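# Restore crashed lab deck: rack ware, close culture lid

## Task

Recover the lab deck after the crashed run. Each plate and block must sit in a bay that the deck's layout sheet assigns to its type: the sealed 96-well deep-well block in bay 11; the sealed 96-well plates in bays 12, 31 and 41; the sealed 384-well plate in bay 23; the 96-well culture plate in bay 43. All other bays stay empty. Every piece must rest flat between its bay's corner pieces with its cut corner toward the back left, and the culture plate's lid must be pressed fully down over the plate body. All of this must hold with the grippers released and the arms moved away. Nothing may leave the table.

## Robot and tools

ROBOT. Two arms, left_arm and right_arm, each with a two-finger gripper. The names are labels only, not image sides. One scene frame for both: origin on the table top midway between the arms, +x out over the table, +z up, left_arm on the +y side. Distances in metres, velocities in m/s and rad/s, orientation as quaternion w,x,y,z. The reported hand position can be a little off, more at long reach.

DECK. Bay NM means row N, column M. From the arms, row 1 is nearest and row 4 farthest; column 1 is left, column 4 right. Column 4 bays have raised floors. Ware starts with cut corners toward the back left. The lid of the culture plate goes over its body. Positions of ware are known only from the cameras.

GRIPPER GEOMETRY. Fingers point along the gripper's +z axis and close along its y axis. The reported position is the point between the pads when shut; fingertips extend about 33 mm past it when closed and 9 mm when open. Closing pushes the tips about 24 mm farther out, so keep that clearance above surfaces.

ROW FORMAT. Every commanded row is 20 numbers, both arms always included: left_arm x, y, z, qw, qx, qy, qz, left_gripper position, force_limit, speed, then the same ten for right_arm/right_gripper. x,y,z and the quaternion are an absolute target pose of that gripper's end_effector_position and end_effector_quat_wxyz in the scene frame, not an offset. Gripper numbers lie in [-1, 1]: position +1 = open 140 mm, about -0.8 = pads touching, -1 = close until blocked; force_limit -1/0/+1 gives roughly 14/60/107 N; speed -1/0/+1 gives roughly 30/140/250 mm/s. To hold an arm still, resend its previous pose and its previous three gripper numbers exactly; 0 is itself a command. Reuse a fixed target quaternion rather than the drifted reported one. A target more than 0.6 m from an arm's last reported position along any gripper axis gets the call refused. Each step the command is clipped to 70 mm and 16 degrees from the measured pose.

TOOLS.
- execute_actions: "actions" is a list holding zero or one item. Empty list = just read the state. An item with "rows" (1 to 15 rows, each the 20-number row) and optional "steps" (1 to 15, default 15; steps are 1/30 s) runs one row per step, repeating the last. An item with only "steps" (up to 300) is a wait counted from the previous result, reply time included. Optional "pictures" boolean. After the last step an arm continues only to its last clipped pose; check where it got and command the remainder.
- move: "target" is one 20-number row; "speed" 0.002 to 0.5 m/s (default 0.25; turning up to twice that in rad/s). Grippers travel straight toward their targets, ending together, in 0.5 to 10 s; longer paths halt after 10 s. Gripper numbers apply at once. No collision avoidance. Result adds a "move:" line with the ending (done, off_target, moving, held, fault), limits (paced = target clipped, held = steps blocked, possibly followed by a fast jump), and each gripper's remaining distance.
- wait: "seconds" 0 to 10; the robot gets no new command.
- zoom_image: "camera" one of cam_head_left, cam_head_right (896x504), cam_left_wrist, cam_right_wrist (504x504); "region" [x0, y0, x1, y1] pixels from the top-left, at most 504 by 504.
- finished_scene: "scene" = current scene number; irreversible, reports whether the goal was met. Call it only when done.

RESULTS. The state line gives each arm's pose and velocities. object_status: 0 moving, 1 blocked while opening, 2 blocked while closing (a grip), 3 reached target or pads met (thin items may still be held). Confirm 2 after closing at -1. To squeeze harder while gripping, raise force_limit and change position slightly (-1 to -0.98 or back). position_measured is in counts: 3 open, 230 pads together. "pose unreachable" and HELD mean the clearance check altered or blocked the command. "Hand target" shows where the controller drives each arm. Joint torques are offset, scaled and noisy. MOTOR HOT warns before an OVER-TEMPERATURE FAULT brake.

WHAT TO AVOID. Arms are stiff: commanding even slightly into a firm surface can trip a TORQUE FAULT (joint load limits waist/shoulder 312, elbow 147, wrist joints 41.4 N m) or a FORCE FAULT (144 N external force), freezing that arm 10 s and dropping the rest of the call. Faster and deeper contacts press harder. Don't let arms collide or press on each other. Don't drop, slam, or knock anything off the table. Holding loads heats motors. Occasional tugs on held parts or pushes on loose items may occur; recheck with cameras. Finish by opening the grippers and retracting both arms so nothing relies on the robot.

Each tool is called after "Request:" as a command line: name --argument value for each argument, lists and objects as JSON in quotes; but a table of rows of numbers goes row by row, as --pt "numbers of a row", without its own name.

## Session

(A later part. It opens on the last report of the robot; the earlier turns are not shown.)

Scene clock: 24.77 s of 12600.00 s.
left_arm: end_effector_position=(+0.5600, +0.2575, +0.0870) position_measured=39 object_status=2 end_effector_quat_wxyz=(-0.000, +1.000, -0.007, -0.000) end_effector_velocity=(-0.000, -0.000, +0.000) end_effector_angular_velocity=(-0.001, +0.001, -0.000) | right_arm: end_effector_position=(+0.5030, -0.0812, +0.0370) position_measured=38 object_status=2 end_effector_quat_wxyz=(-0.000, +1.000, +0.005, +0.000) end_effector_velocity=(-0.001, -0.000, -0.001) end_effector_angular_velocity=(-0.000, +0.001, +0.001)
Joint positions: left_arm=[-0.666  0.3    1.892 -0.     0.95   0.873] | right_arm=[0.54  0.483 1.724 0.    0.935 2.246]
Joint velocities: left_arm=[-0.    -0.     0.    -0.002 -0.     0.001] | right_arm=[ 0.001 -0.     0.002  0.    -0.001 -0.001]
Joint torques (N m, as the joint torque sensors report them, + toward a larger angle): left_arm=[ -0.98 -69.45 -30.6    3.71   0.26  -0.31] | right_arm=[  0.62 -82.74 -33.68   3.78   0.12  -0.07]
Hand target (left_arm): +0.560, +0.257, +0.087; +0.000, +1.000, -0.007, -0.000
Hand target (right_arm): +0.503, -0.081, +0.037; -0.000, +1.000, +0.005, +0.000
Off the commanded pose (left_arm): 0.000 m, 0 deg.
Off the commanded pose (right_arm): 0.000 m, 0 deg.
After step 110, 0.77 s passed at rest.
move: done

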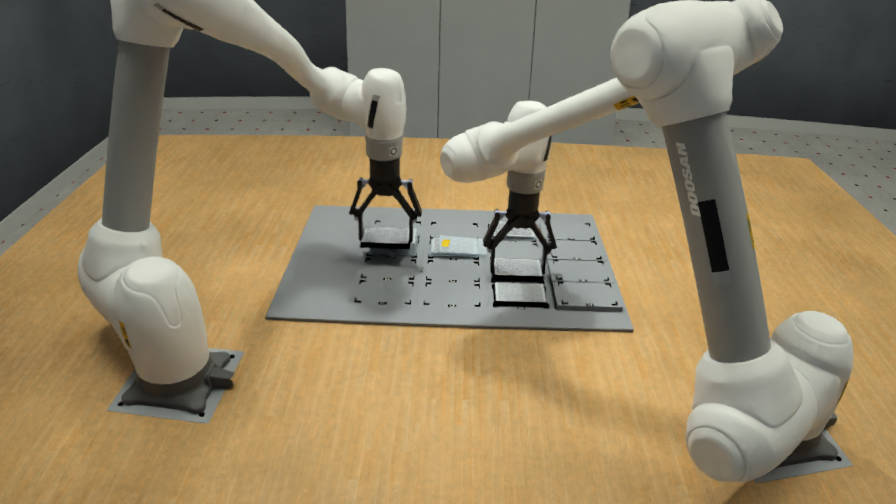

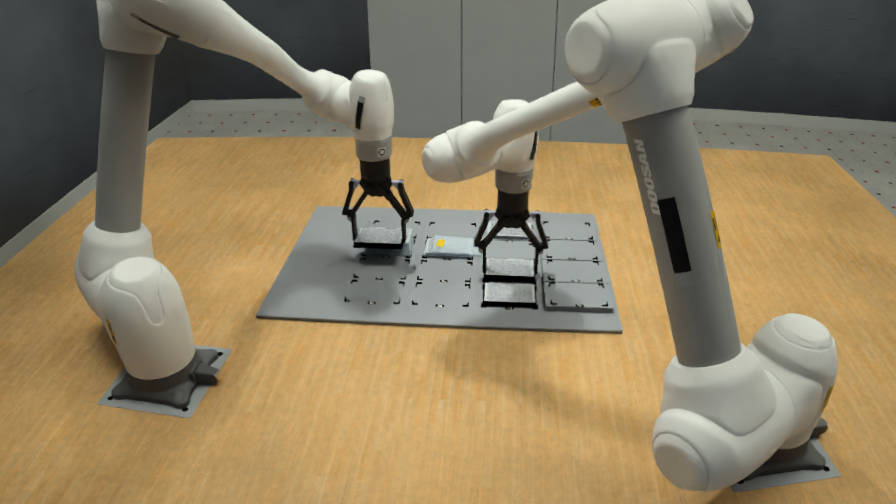

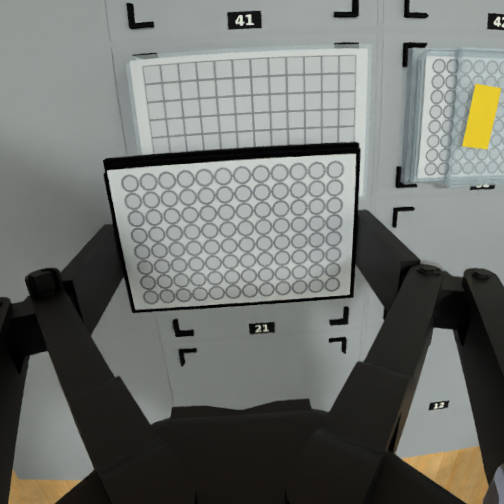

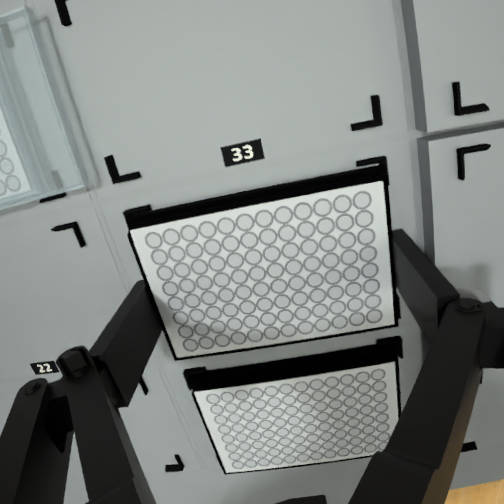

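Request:
move --target '[0.56,0.2575,0.087,0,1,-0.007,0,-1,-0.3,-0.7,0.503,-0.0814,0.0315,0,1,0.007,0,-1,-0.3,-0.9]' --speed 0.012

Request:
move --target '[0.56,0.2575,0.087,0,1,-0.007,0,-1,-0.3,-0.7,0.503,-0.0814,0.0315,0,1,0.007,0,0.9,-0.3,-0.3]'

Request:
move --target '[0.56,0.2575,0.087,0,1,-0.007,0,-1,-0.3,-0.7,0.45,-0.084,0.13,0,1,0.007,0,0.9,-0.3,-0.3]'

Request:
zoom_image --camera "cam_right_wrist" --region '[90,30,430,370]'

Request:
move --target '[0.503,0.081,0.085,0,1,-0.007,0,-1,-0.3,-0.7,0.5,-0.36,0.2,0,1,0.007,0,0.9,-0.3,-0.3]'

Request:
move --target '[0.503,0.081,0.041,0,1,-0.007,0,-1,-0.3,-0.7,0.5,-0.36,0.2,0,1,0.007,0,0.9,-0.3,-0.3]' --speed 0.1

Request:
zoom_image --camera "cam_left_wrist" --region '[80,100,400,340]'

Scene clock: 35.60 s of 12600.00 s.
left_arm: end_effector_position=(+0.5600, +0.2575, +0.0870) position_measured=39 object_status=2 end_effector_quat_wxyz=(+0.000, +1.000, -0.007, +0.000) end_effector_velocity=(+0.000, -0.000, +0.000) end_effector_angular_velocity=(-0.000, -0.001, +0.001) | right_arm: end_effector_position=(+0.5030, -0.0813, +0.0317) position_measured=38 object_status=2 end_effector_quat_wxyz=(-0.000, +1.000, +0.007, +0.000) end_effector_velocity=(+0.001, -0.000, -0.001) end_effector_angular_velocity=(+0.000, -0.001, -0.000)
Joint positions: left_arm=[-0.666  0.3    1.892 -0.     0.95   0.873] | right_arm=[0.54  0.488 1.728 0.    0.926 2.242]
Joint velocities: left_arm=[-0.     0.    -0.     0.    -0.    -0.001] | right_arm=[-0.001  0.001  0.    -0.    -0.001 -0.001]
Joint torques (N m, as the joint torque sensors report them, + toward a larger angle): left_arm=[ -1.17 -69.7  -30.63   3.69   0.36  -0.36] | right_arm=[ -0.03 -67.99 -26.99   2.65  -1.36  -0.52]
Hand target (left_arm): +0.560, +0.258, +0.087; -0.000, +1.000, -0.007, +0.000
Hand target (right_arm): +0.503, -0.081, +0.032; -0.000, +1.000, +0.007, -0.000
Off the commanded pose (left_arm): 0.000 m, 0 deg.
Off the commanded pose (right_arm): 0.000 m, 0 deg.
After step 90, 7.13 s passed at rest.
move: done

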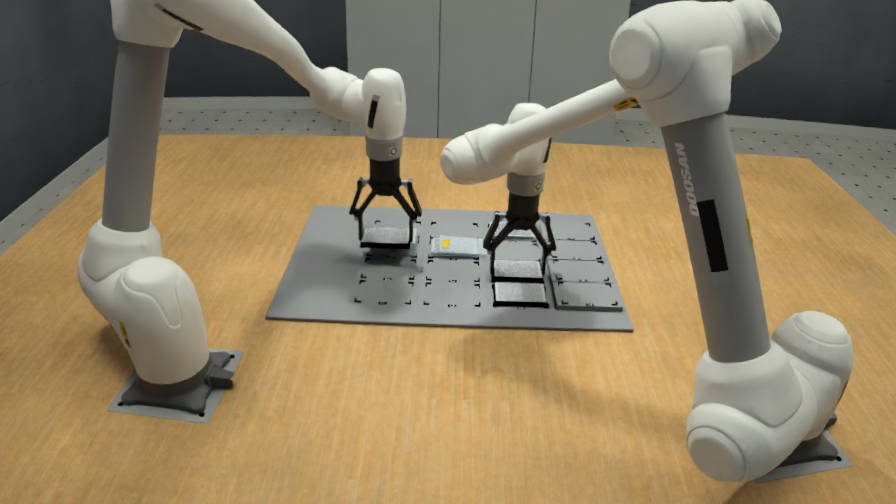

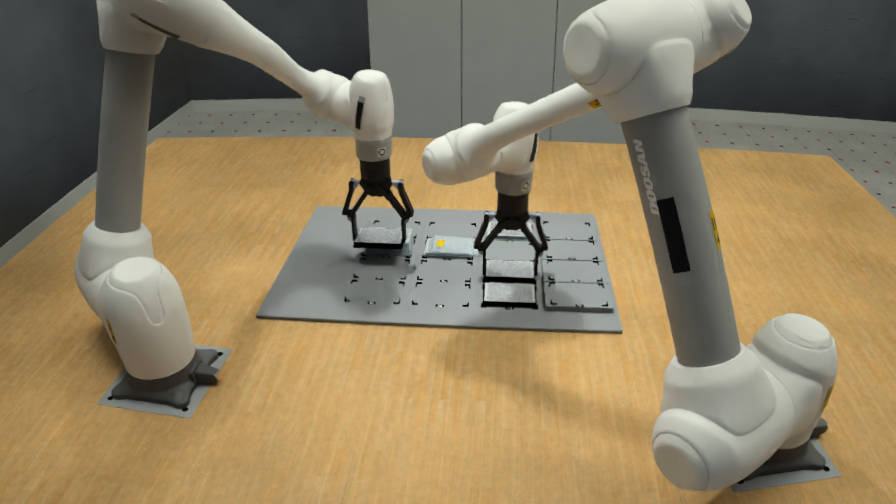

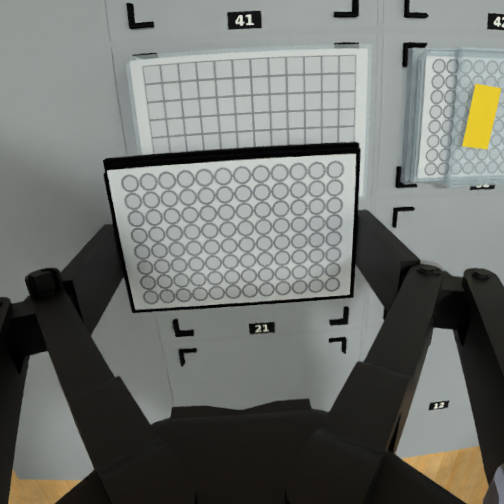

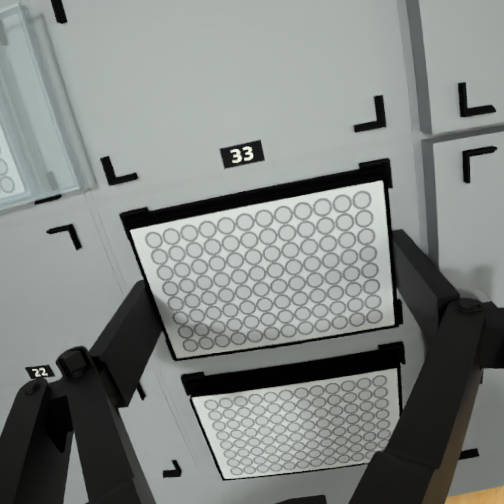

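Scene clock: 36.30 s of 12600.00 s.
left_arm: end_effector_position=(+0.5600, +0.2575, +0.0870) position_measured=39 object_status=2 end_effector_quat_wxyz=(+0.000, +1.000, -0.007, +0.000) end_effector_velocity=(-0.001, +0.000, -0.000) end_effector_angular_velocity=(-0.000, +0.002, +0.002) | right_arm: end_effector_position=(+0.5030, -0.0814, +0.0315) position_measured=16 object_status=3 end_effector_quat_wxyz=(-0.000, +1.000, +0.007, +0.000) end_effector_velocity=(-0.000, +0.001, +0.001) end_effector_angular_velocity=(+0.001, -0.001, +0.000)
Joint positions: left_arm=[-0.666  0.3    1.892 -0.     0.95   0.873] | right_arm=[ 0.54   0.488  1.728 -0.     0.926  2.241]
Joint velocities: left_arm=[ 0.    -0.     0.001 -0.002  0.001 -0.   ] | right_arm=[ 0.001 -0.001 -0.     0.    -0.     0.   ]
Joint torques (N m, as the joint torque sensors report them, + toward a larger angle): left_arm=[ -1.88 -69.04 -30.77   3.63   0.27  -0.31] | right_arm=[ -0.21 -80.95 -33.73   3.87   0.03  -0.32]
Hand target (left_arm): +0.560, +0.257, +0.087; +0.000, +1.000, -0.007, -0.000
Hand target (right_arm): +0.503, -0.081, +0.032; -0.000, +1.000, +0.007, +0.000
Off the commanded pose (left_arm): 0.000 m, 0 deg.
Off the commanded pose (right_arm): 0.000 m, 0 deg.
move: done

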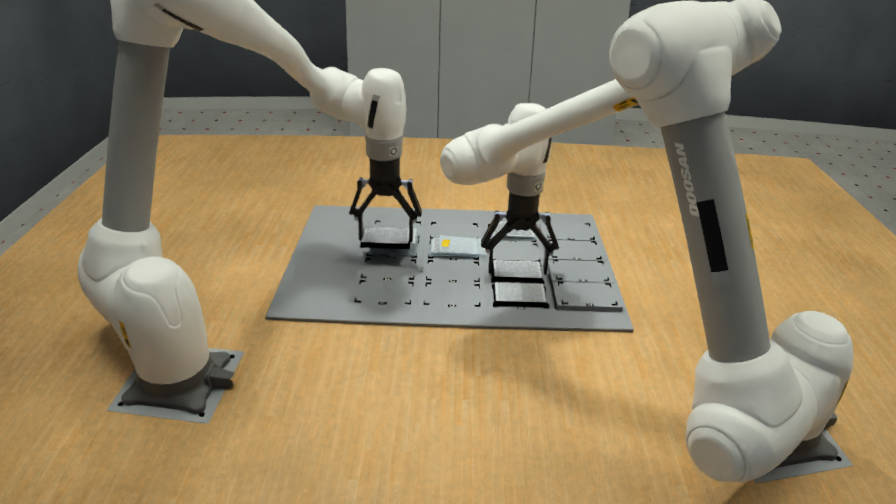

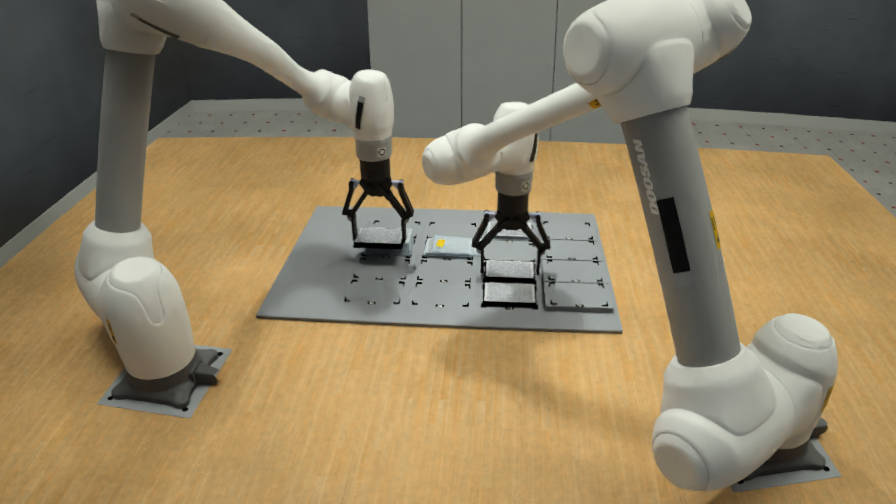

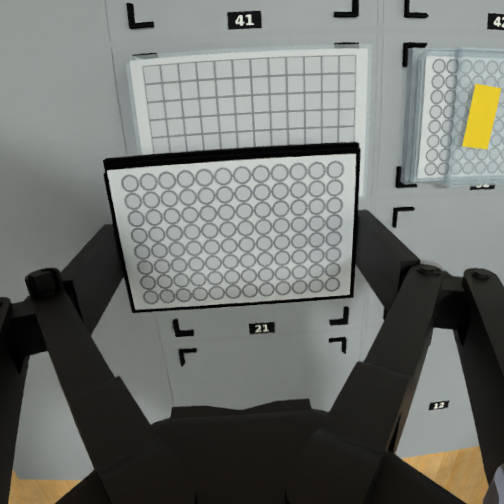

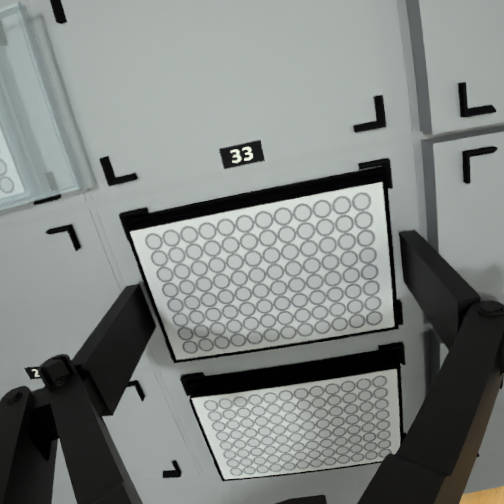

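Scene clock: 37.23 s of 12600.00 s.
left_arm: end_effector_position=(+0.5600, +0.2575, +0.0870) position_measured=39 object_status=2 end_effector_quat_wxyz=(+0.000, +1.000, -0.007, +0.000) end_effector_velocity=(-0.000, -0.000, -0.000) end_effector_angular_velocity=(-0.001, +0.001, +0.001) | right_arm: end_effector_position=(+0.4501, -0.0840, +0.1299) position_measured=16 object_status=3 end_effector_quat_wxyz=(+0.000, +1.000, +0.007, -0.000) end_effector_velocity=(-0.000, -0.001, +0.001) end_effector_angular_velocity=(+0.000, +0.001, -0.001)
Joint positions: left_arm=[-0.666  0.3    1.892  0.     0.95   0.873] | right_arm=[0.585 0.345 1.737 0.    1.06  2.287]
Joint velocities: left_arm=[ 0.    -0.     0.    -0.001  0.     0.   ] | right_arm=[-0.001 -0.001  0.001  0.     0.001  0.   ]
Joint torques (N m, as the joint torque sensors report them, + toward a larger angle): left_arm=[ -0.94 -69.9  -31.02   3.74   0.23  -0.18] | right_arm=[  3.1  -73.95 -36.36   4.32  -0.41  -0.11]
Hand target (left_arm): +0.560, +0.257, +0.087; -0.000, +1.000, -0.007, -0.000
Hand target (right_arm): +0.450, -0.084, +0.130; +0.000, +1.000, +0.007, +0.000
Off the commanded pose (left_arm): 0.000 m, 0 deg.
Off the commanded pose (right_arm): 0.000 m, 0 deg.
move: done

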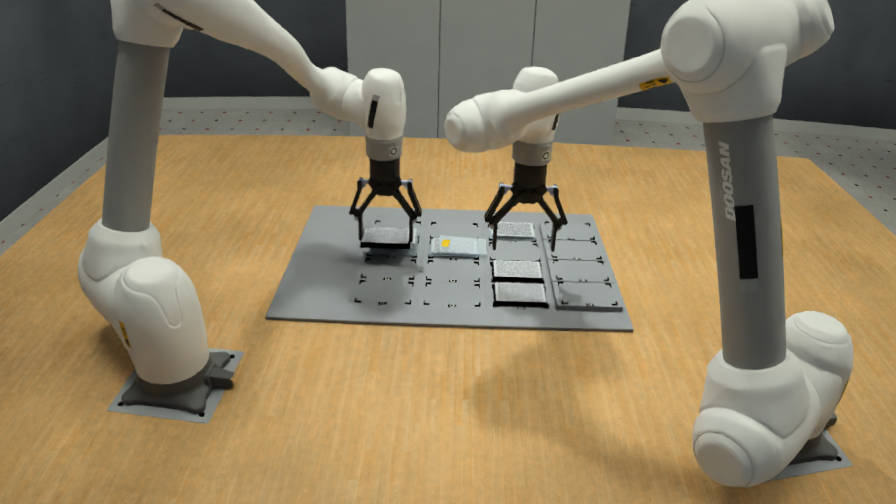

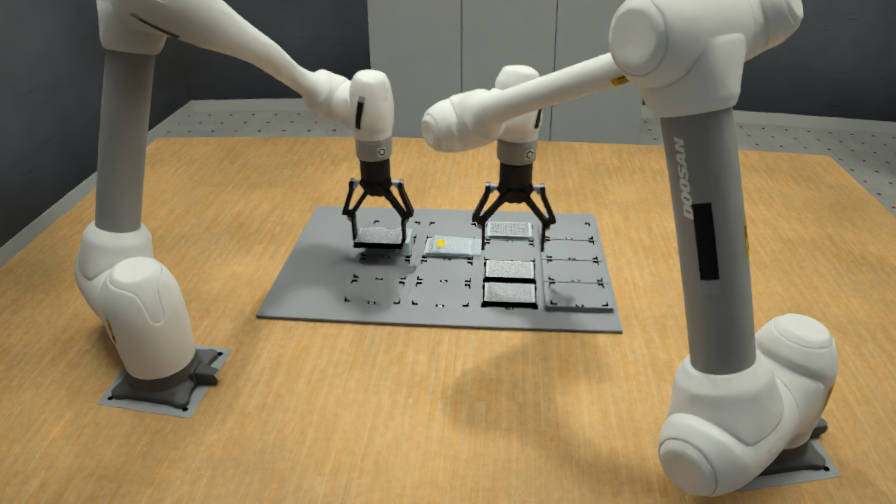

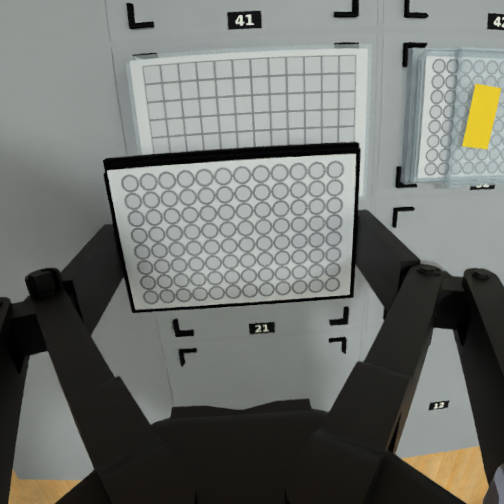

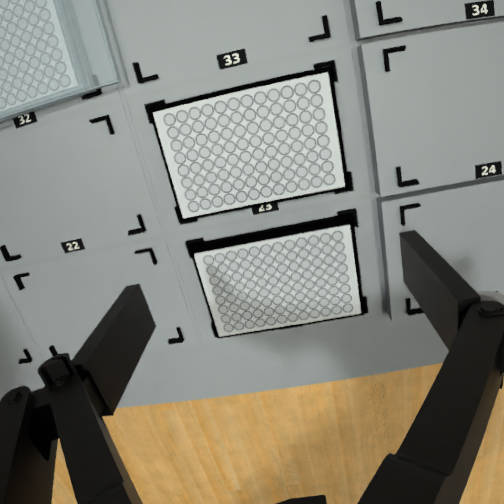

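Region (90, 30, 430, 370) of cam_right_wrist's 504x504 image, scaled by 1.482, with more detail than that image has.

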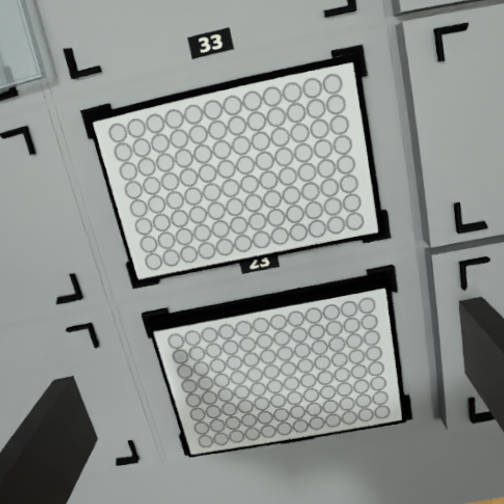

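Scene clock: 38.87 s of 12600.00 s.
left_arm: end_effector_position=(+0.5028, +0.0809, +0.0851) position_measured=39 object_status=2 end_effector_quat_wxyz=(+0.000, +1.000, -0.007, -0.000) end_effector_velocity=(+0.001, -0.001, +0.000) end_effector_angular_velocity=(-0.002, -0.002, -0.000) | right_arm: end_effector_position=(+0.5004, -0.3600, +0.2001) position_measured=16 object_status=3 end_effector_quat_wxyz=(+0.000, +1.000, +0.007, -0.000) end_effector_velocity=(+0.001, -0.001, +0.000) end_effector_angular_velocity=(+0.000, +0.000, -0.001)
Joint positions: left_arm=[-0.903  0.417  1.724 -0.001  1.     0.636] | right_arm=[ 0.171  0.128  1.876 -0.     1.138  1.872]
Joint velocities: left_arm=[-0.001  0.001 -0.002  0.001 -0.001 -0.001] | right_arm=[-0.003 -0.    -0.     0.     0.    -0.002]
Joint torques (N m, as the joint torque sensors report them, + toward a larger angle): left_arm=[  0.   -82.43 -31.37   3.72   0.4   -0.36] | right_arm=[  5.34 -53.1  -38.41   3.73  -0.44  -0.28]
Hand target (left_arm): +0.503, +0.081, +0.085; +0.000, +1.000, -0.007, -0.000
Hand target (right_arm): +0.500, -0.360, +0.200; +0.000, +1.000, +0.007, -0.000
Off the commanded pose (left_arm): 0.000 m, 0 deg.
Off the commanded pose (right_arm): 0.000 m, 0 deg.
move: done

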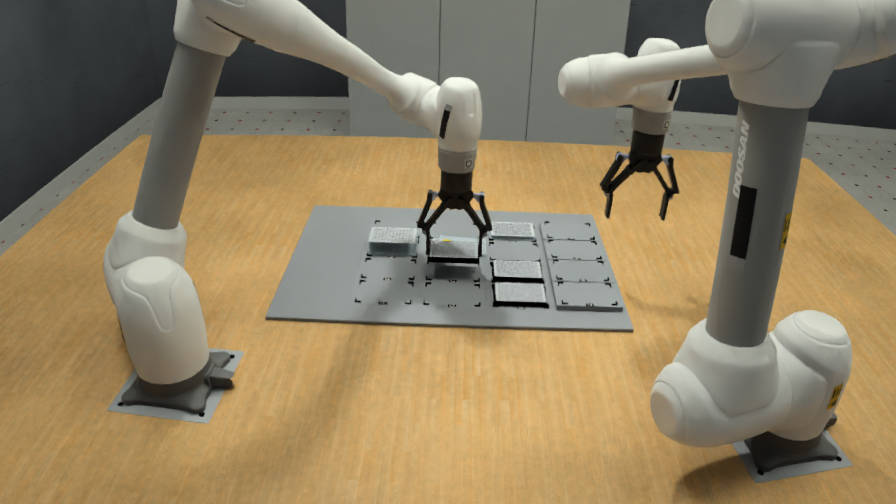

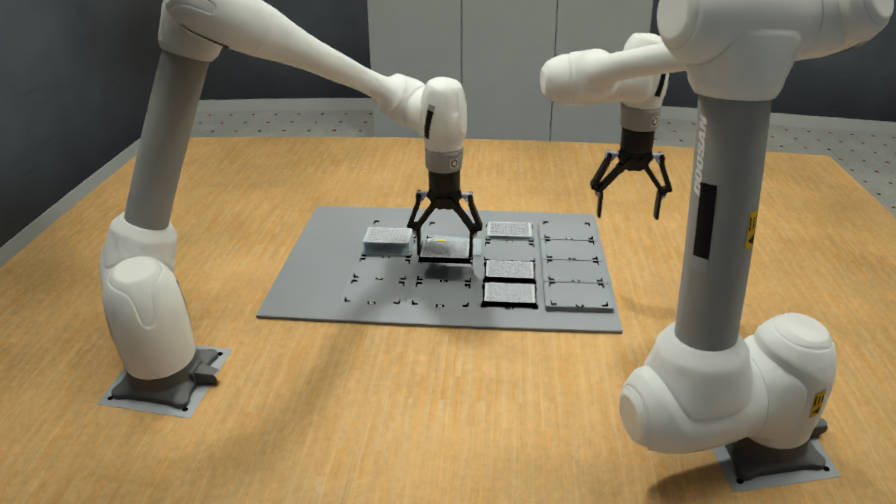

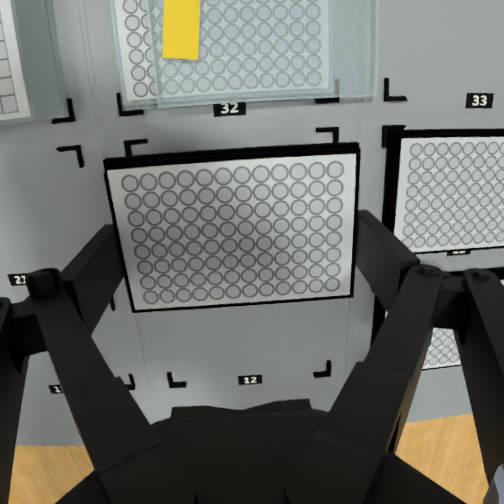

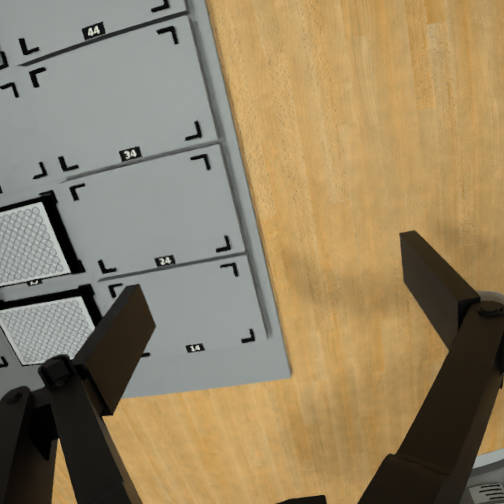

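Scene clock: 39.67 s of 12600.00 s.
left_arm: end_effector_position=(+0.5030, +0.0809, +0.0411) position_measured=39 object_status=2 end_effector_quat_wxyz=(+0.000, +1.000, -0.007, -0.000) end_effector_velocity=(-0.001, -0.000, -0.001) end_effector_angular_velocity=(-0.000, +0.001, +0.000) | right_arm: end_effector_position=(+0.5000, -0.3600, +0.2000) position_measured=16 object_status=3 end_effector_quat_wxyz=(-0.000, +1.000, +0.007, -0.000) end_effector_velocity=(-0.001, -0.001, -0.000) end_effector_angular_velocity=(-0.001, +0.001, -0.000)
Joint positions: left_arm=[-0.903  0.458  1.755 -0.     0.928  0.636] | right_arm=[0.171 0.127 1.877 0.    1.137 1.872]
Joint velocities: left_arm=[-0.     0.001  0.001 -0.002 -0.001  0.   ] | right_arm=[-0.001 -0.001  0.002 -0.     0.    -0.   ]
Joint torques (N m, as the joint torque sensors report them, + toward a larger angle): left_arm=[ -1.15 -86.78 -30.46   3.75   0.53  -0.39] | right_arm=[  1.48 -51.34 -38.15   4.2   -0.38  -0.38]
Hand target (left_arm): +0.503, +0.081, +0.041; +0.000, +1.000, -0.007, -0.000
Hand target (right_arm): +0.500, -0.360, +0.200; -0.000, +1.000, +0.007, -0.000
Off the commanded pose (left_arm): 0.000 m, 0 deg.
Off the commanded pose (right_arm): 0.000 m, 0 deg.
move: done

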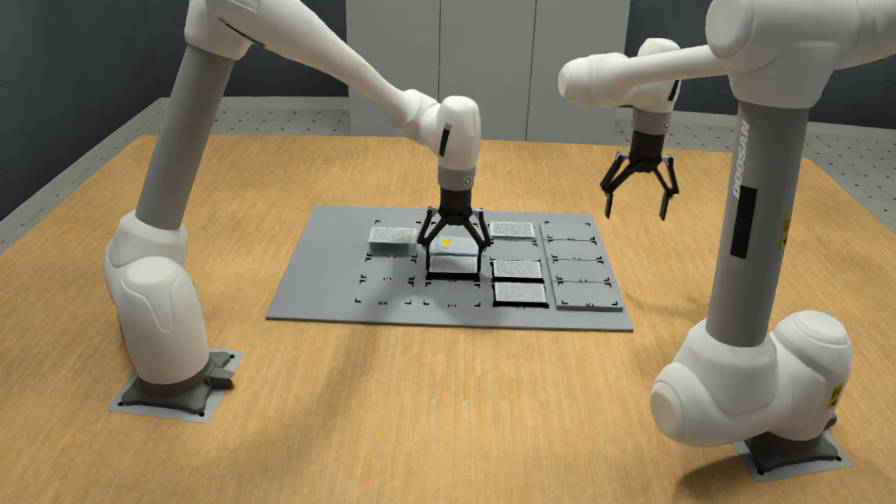

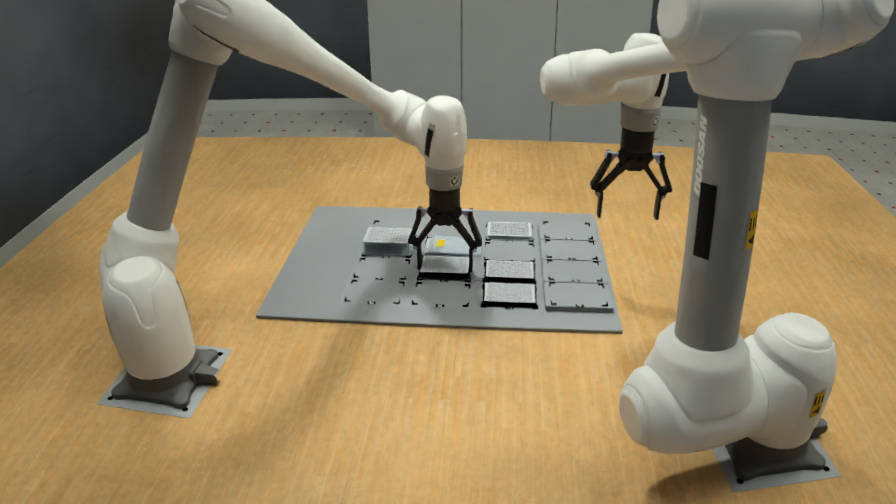

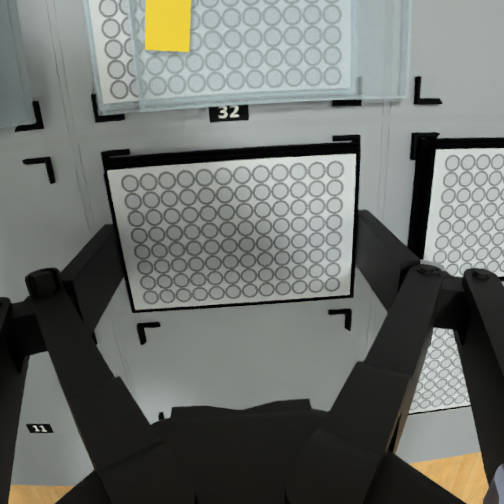

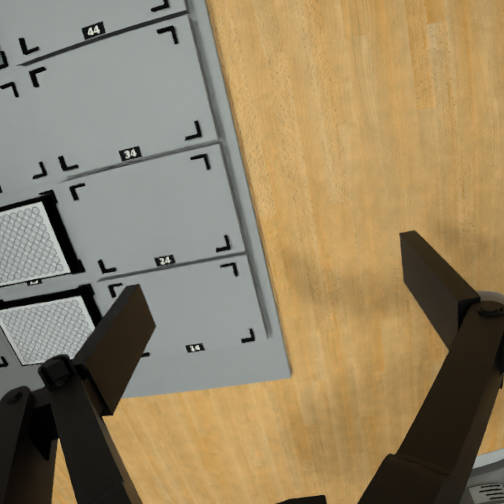

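Region (80, 100, 400, 340) of cam_left_wrist's 504x504 image, scaled by 1.575, with more detail than that image has; it fills the top 378 rows of this view, and the rest is white.

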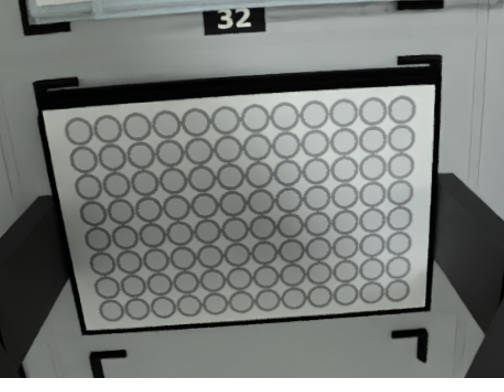

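Request:
execute_actions --actions '[]'

Request:
move --target '[0.503,0.0812,0.034,0,1,-0.007,0,-1,-0.3,-0.7,0.5,-0.36,0.2,0,1,0.007,0,0.9,-0.3,-0.3]' --speed 0.012

Scene clock: 57.37 s of 12600.00 s.
left_arm: end_effector_position=(+0.5030, +0.0809, +0.0410) position_measured=39 object_status=2 end_effector_quat_wxyz=(+0.000, +1.000, -0.007, -0.000) end_effector_velocity=(-0.001, +0.000, -0.000) end_effector_angular_velocity=(+0.001, +0.002, -0.000) | right_arm: end_effector_position=(+0.5000, -0.3600, +0.2000) position_measured=16 object_status=3 end_effector_quat_wxyz=(-0.000, +1.000, +0.007, -0.000) end_effector_velocity=(-0.000, +0.001, +0.000) end_effector_angular_velocity=(+0.001, -0.000, +0.000)
Joint positions: left_arm=[-0.903  0.458  1.755 -0.     0.928  0.636] | right_arm=[0.171 0.127 1.877 0.    1.137 1.872]
Joint velocities: left_arm=[-0.001 -0.     0.001 -0.001  0.002 -0.   ] | right_arm=[ 0.001 -0.001 -0.     0.001  0.    -0.   ]
Joint torques (N m, as the joint torque sensors report them, + toward a larger angle): left_arm=[ -0.67 -83.66 -30.19   3.58   0.21  -0.39] | right_arm=[  4.78 -50.45 -37.49   3.91  -0.16  -0.3 ]
Hand target (left_arm): +0.503, +0.081, +0.041; +0.000, +1.000, -0.007, -0.000
Hand target (right_arm): +0.500, -0.360, +0.200; -0.000, +1.000, +0.007, -0.000
Off the commanded pose (left_arm): 0.000 m, 0 deg.
Off the commanded pose (right_arm): 0.000 m, 0 deg.
Steps of this call (steps 1 to 90: nothing new was sent; then 14.70 s passed at rest). Readings (end_effector_position | what the end effector reports):
1: left_arm (+0.5030, +0.0809, +0.0410) | right_arm (+0.5000, -0.3600, +0.2000) | left_arm position_measured=39 object_status=2 | right_arm position_measured=16 object_status=3
2: left_arm (+0.5030, +0.0809, +0.0410) | right_arm (+0.5000, -0.3600, +0.2000) | left_arm position_measured=39 object_status=2 | right_arm position_measured=16 object_status=3
4: left_arm (+0.5030, +0.0809, +0.0410) | right_arm (+0.5000, -0.3600, +0.2000) | left_arm position_measured=39 object_status=2 | right_arm position_measured=16 object_status=3
8: left_arm (+0.5030, +0.0809, +0.0410) | right_arm (+0.5000, -0.3600, +0.2000) | left_arm position_measured=39 object_status=2 | right_arm position_measured=16 object_status=3
90: the state above

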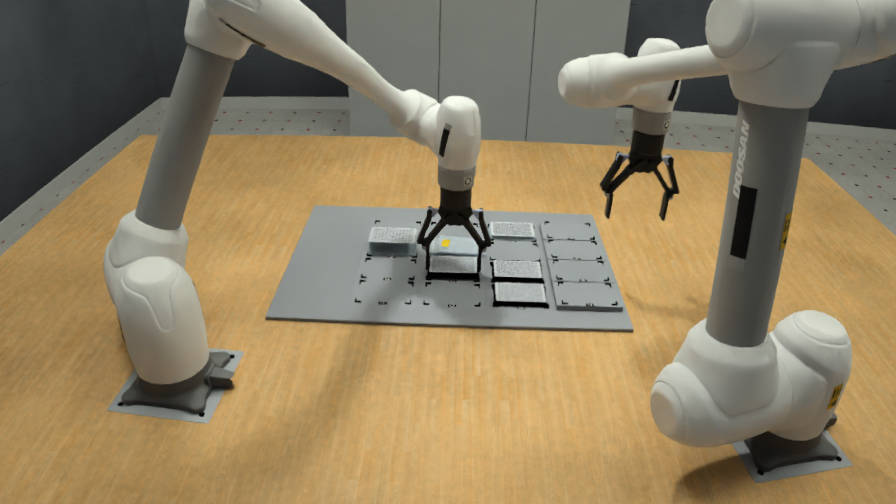

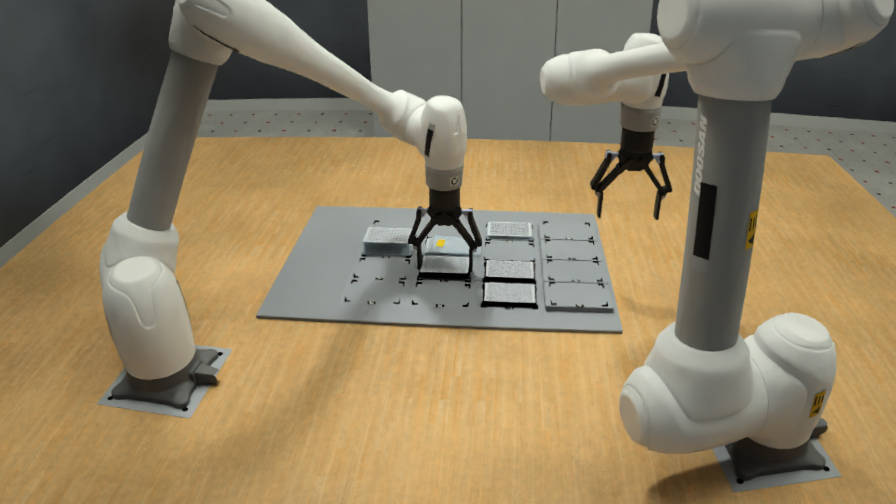

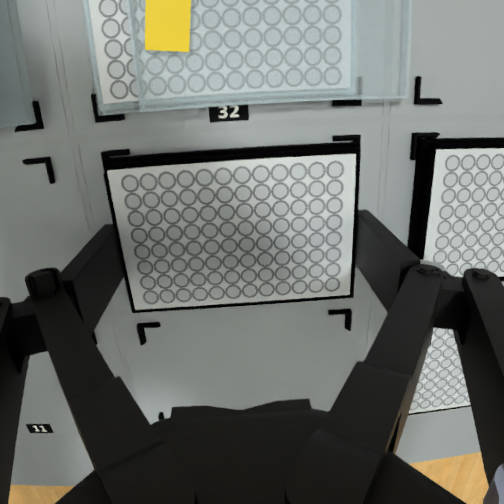

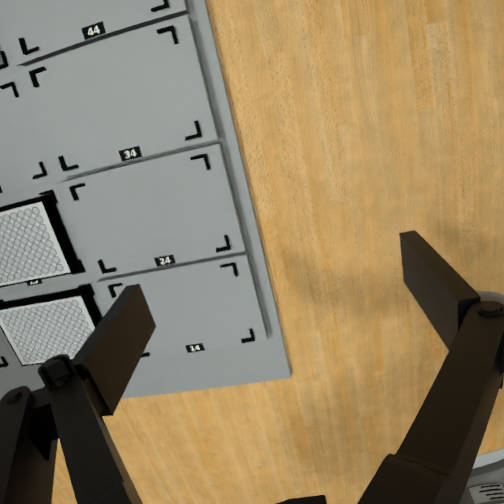

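Scene clock: 58.17 s of 12600.00 s.
left_arm: end_effector_position=(+0.5030, +0.0811, +0.0341) position_measured=39 object_status=2 end_effector_quat_wxyz=(+0.000, +1.000, -0.007, +0.000) end_effector_velocity=(+0.001, -0.000, -0.000) end_effector_angular_velocity=(-0.001, -0.001, +0.001) | right_arm: end_effector_position=(+0.5000, -0.3600, +0.2000) position_measured=16 object_status=3 end_effector_quat_wxyz=(-0.000, +1.000, +0.007, +0.000) end_effector_velocity=(-0.000, +0.000, +0.000) end_effector_angular_velocity=(+0.001, -0.000, +0.000)
Joint positions: left_arm=[-0.903  0.465  1.76  -0.     0.917  0.636] | right_arm=[0.171 0.127 1.877 0.    1.137 1.872]
Joint velocities: left_arm=[ 0.001  0.001 -0.    -0.    -0.002  0.   ] | right_arm=[ 0.    -0.    -0.     0.001  0.    -0.   ]
Joint torques (N m, as the joint torque sensors report them, + toward a larger angle): left_arm=[  1.46 -76.27 -27.37   4.12  -1.16  -0.37] | right_arm=[  2.85 -49.66 -38.87   4.39  -0.36  -0.42]
Hand target (left_arm): +0.503, +0.081, +0.034; +0.000, +1.000, -0.007, -0.000
Hand target (right_arm): +0.500, -0.360, +0.200; -0.000, +1.000, +0.007, +0.000
Off the commanded pose (left_arm): 0.000 m, 0 deg.
Off the commanded pose (right_arm): 0.000 m, 0 deg.
move: done

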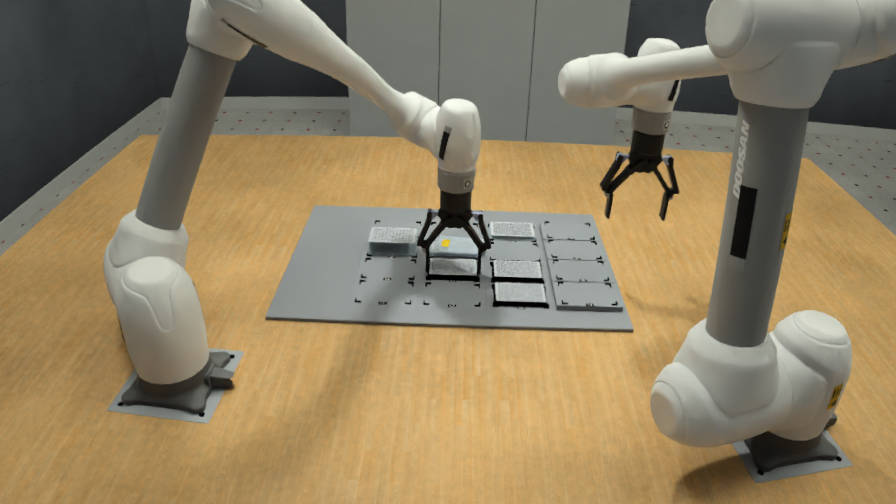

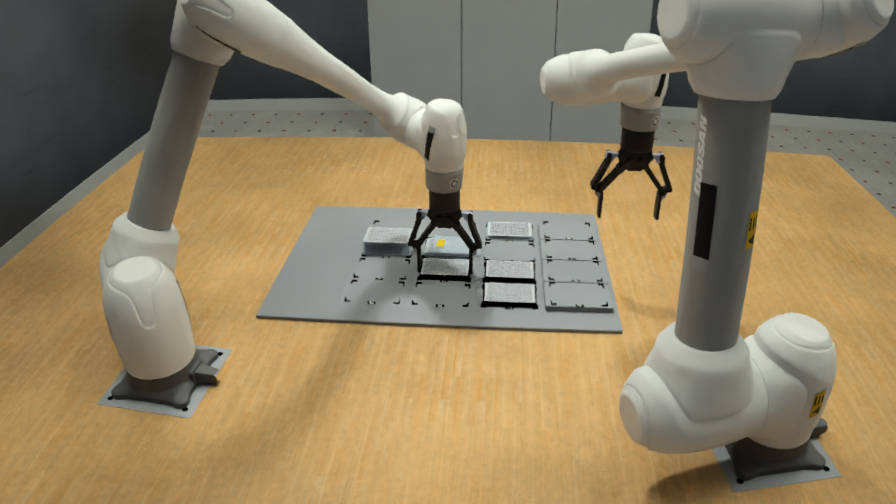

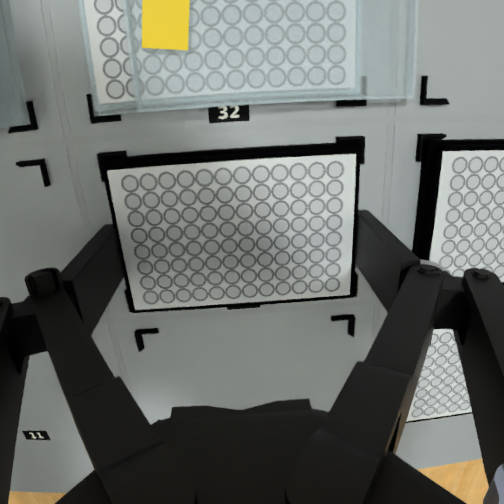

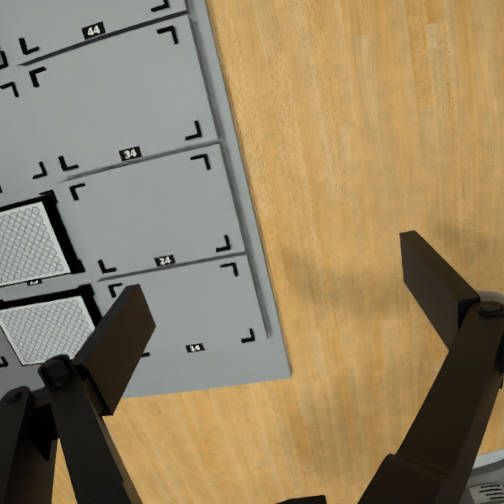

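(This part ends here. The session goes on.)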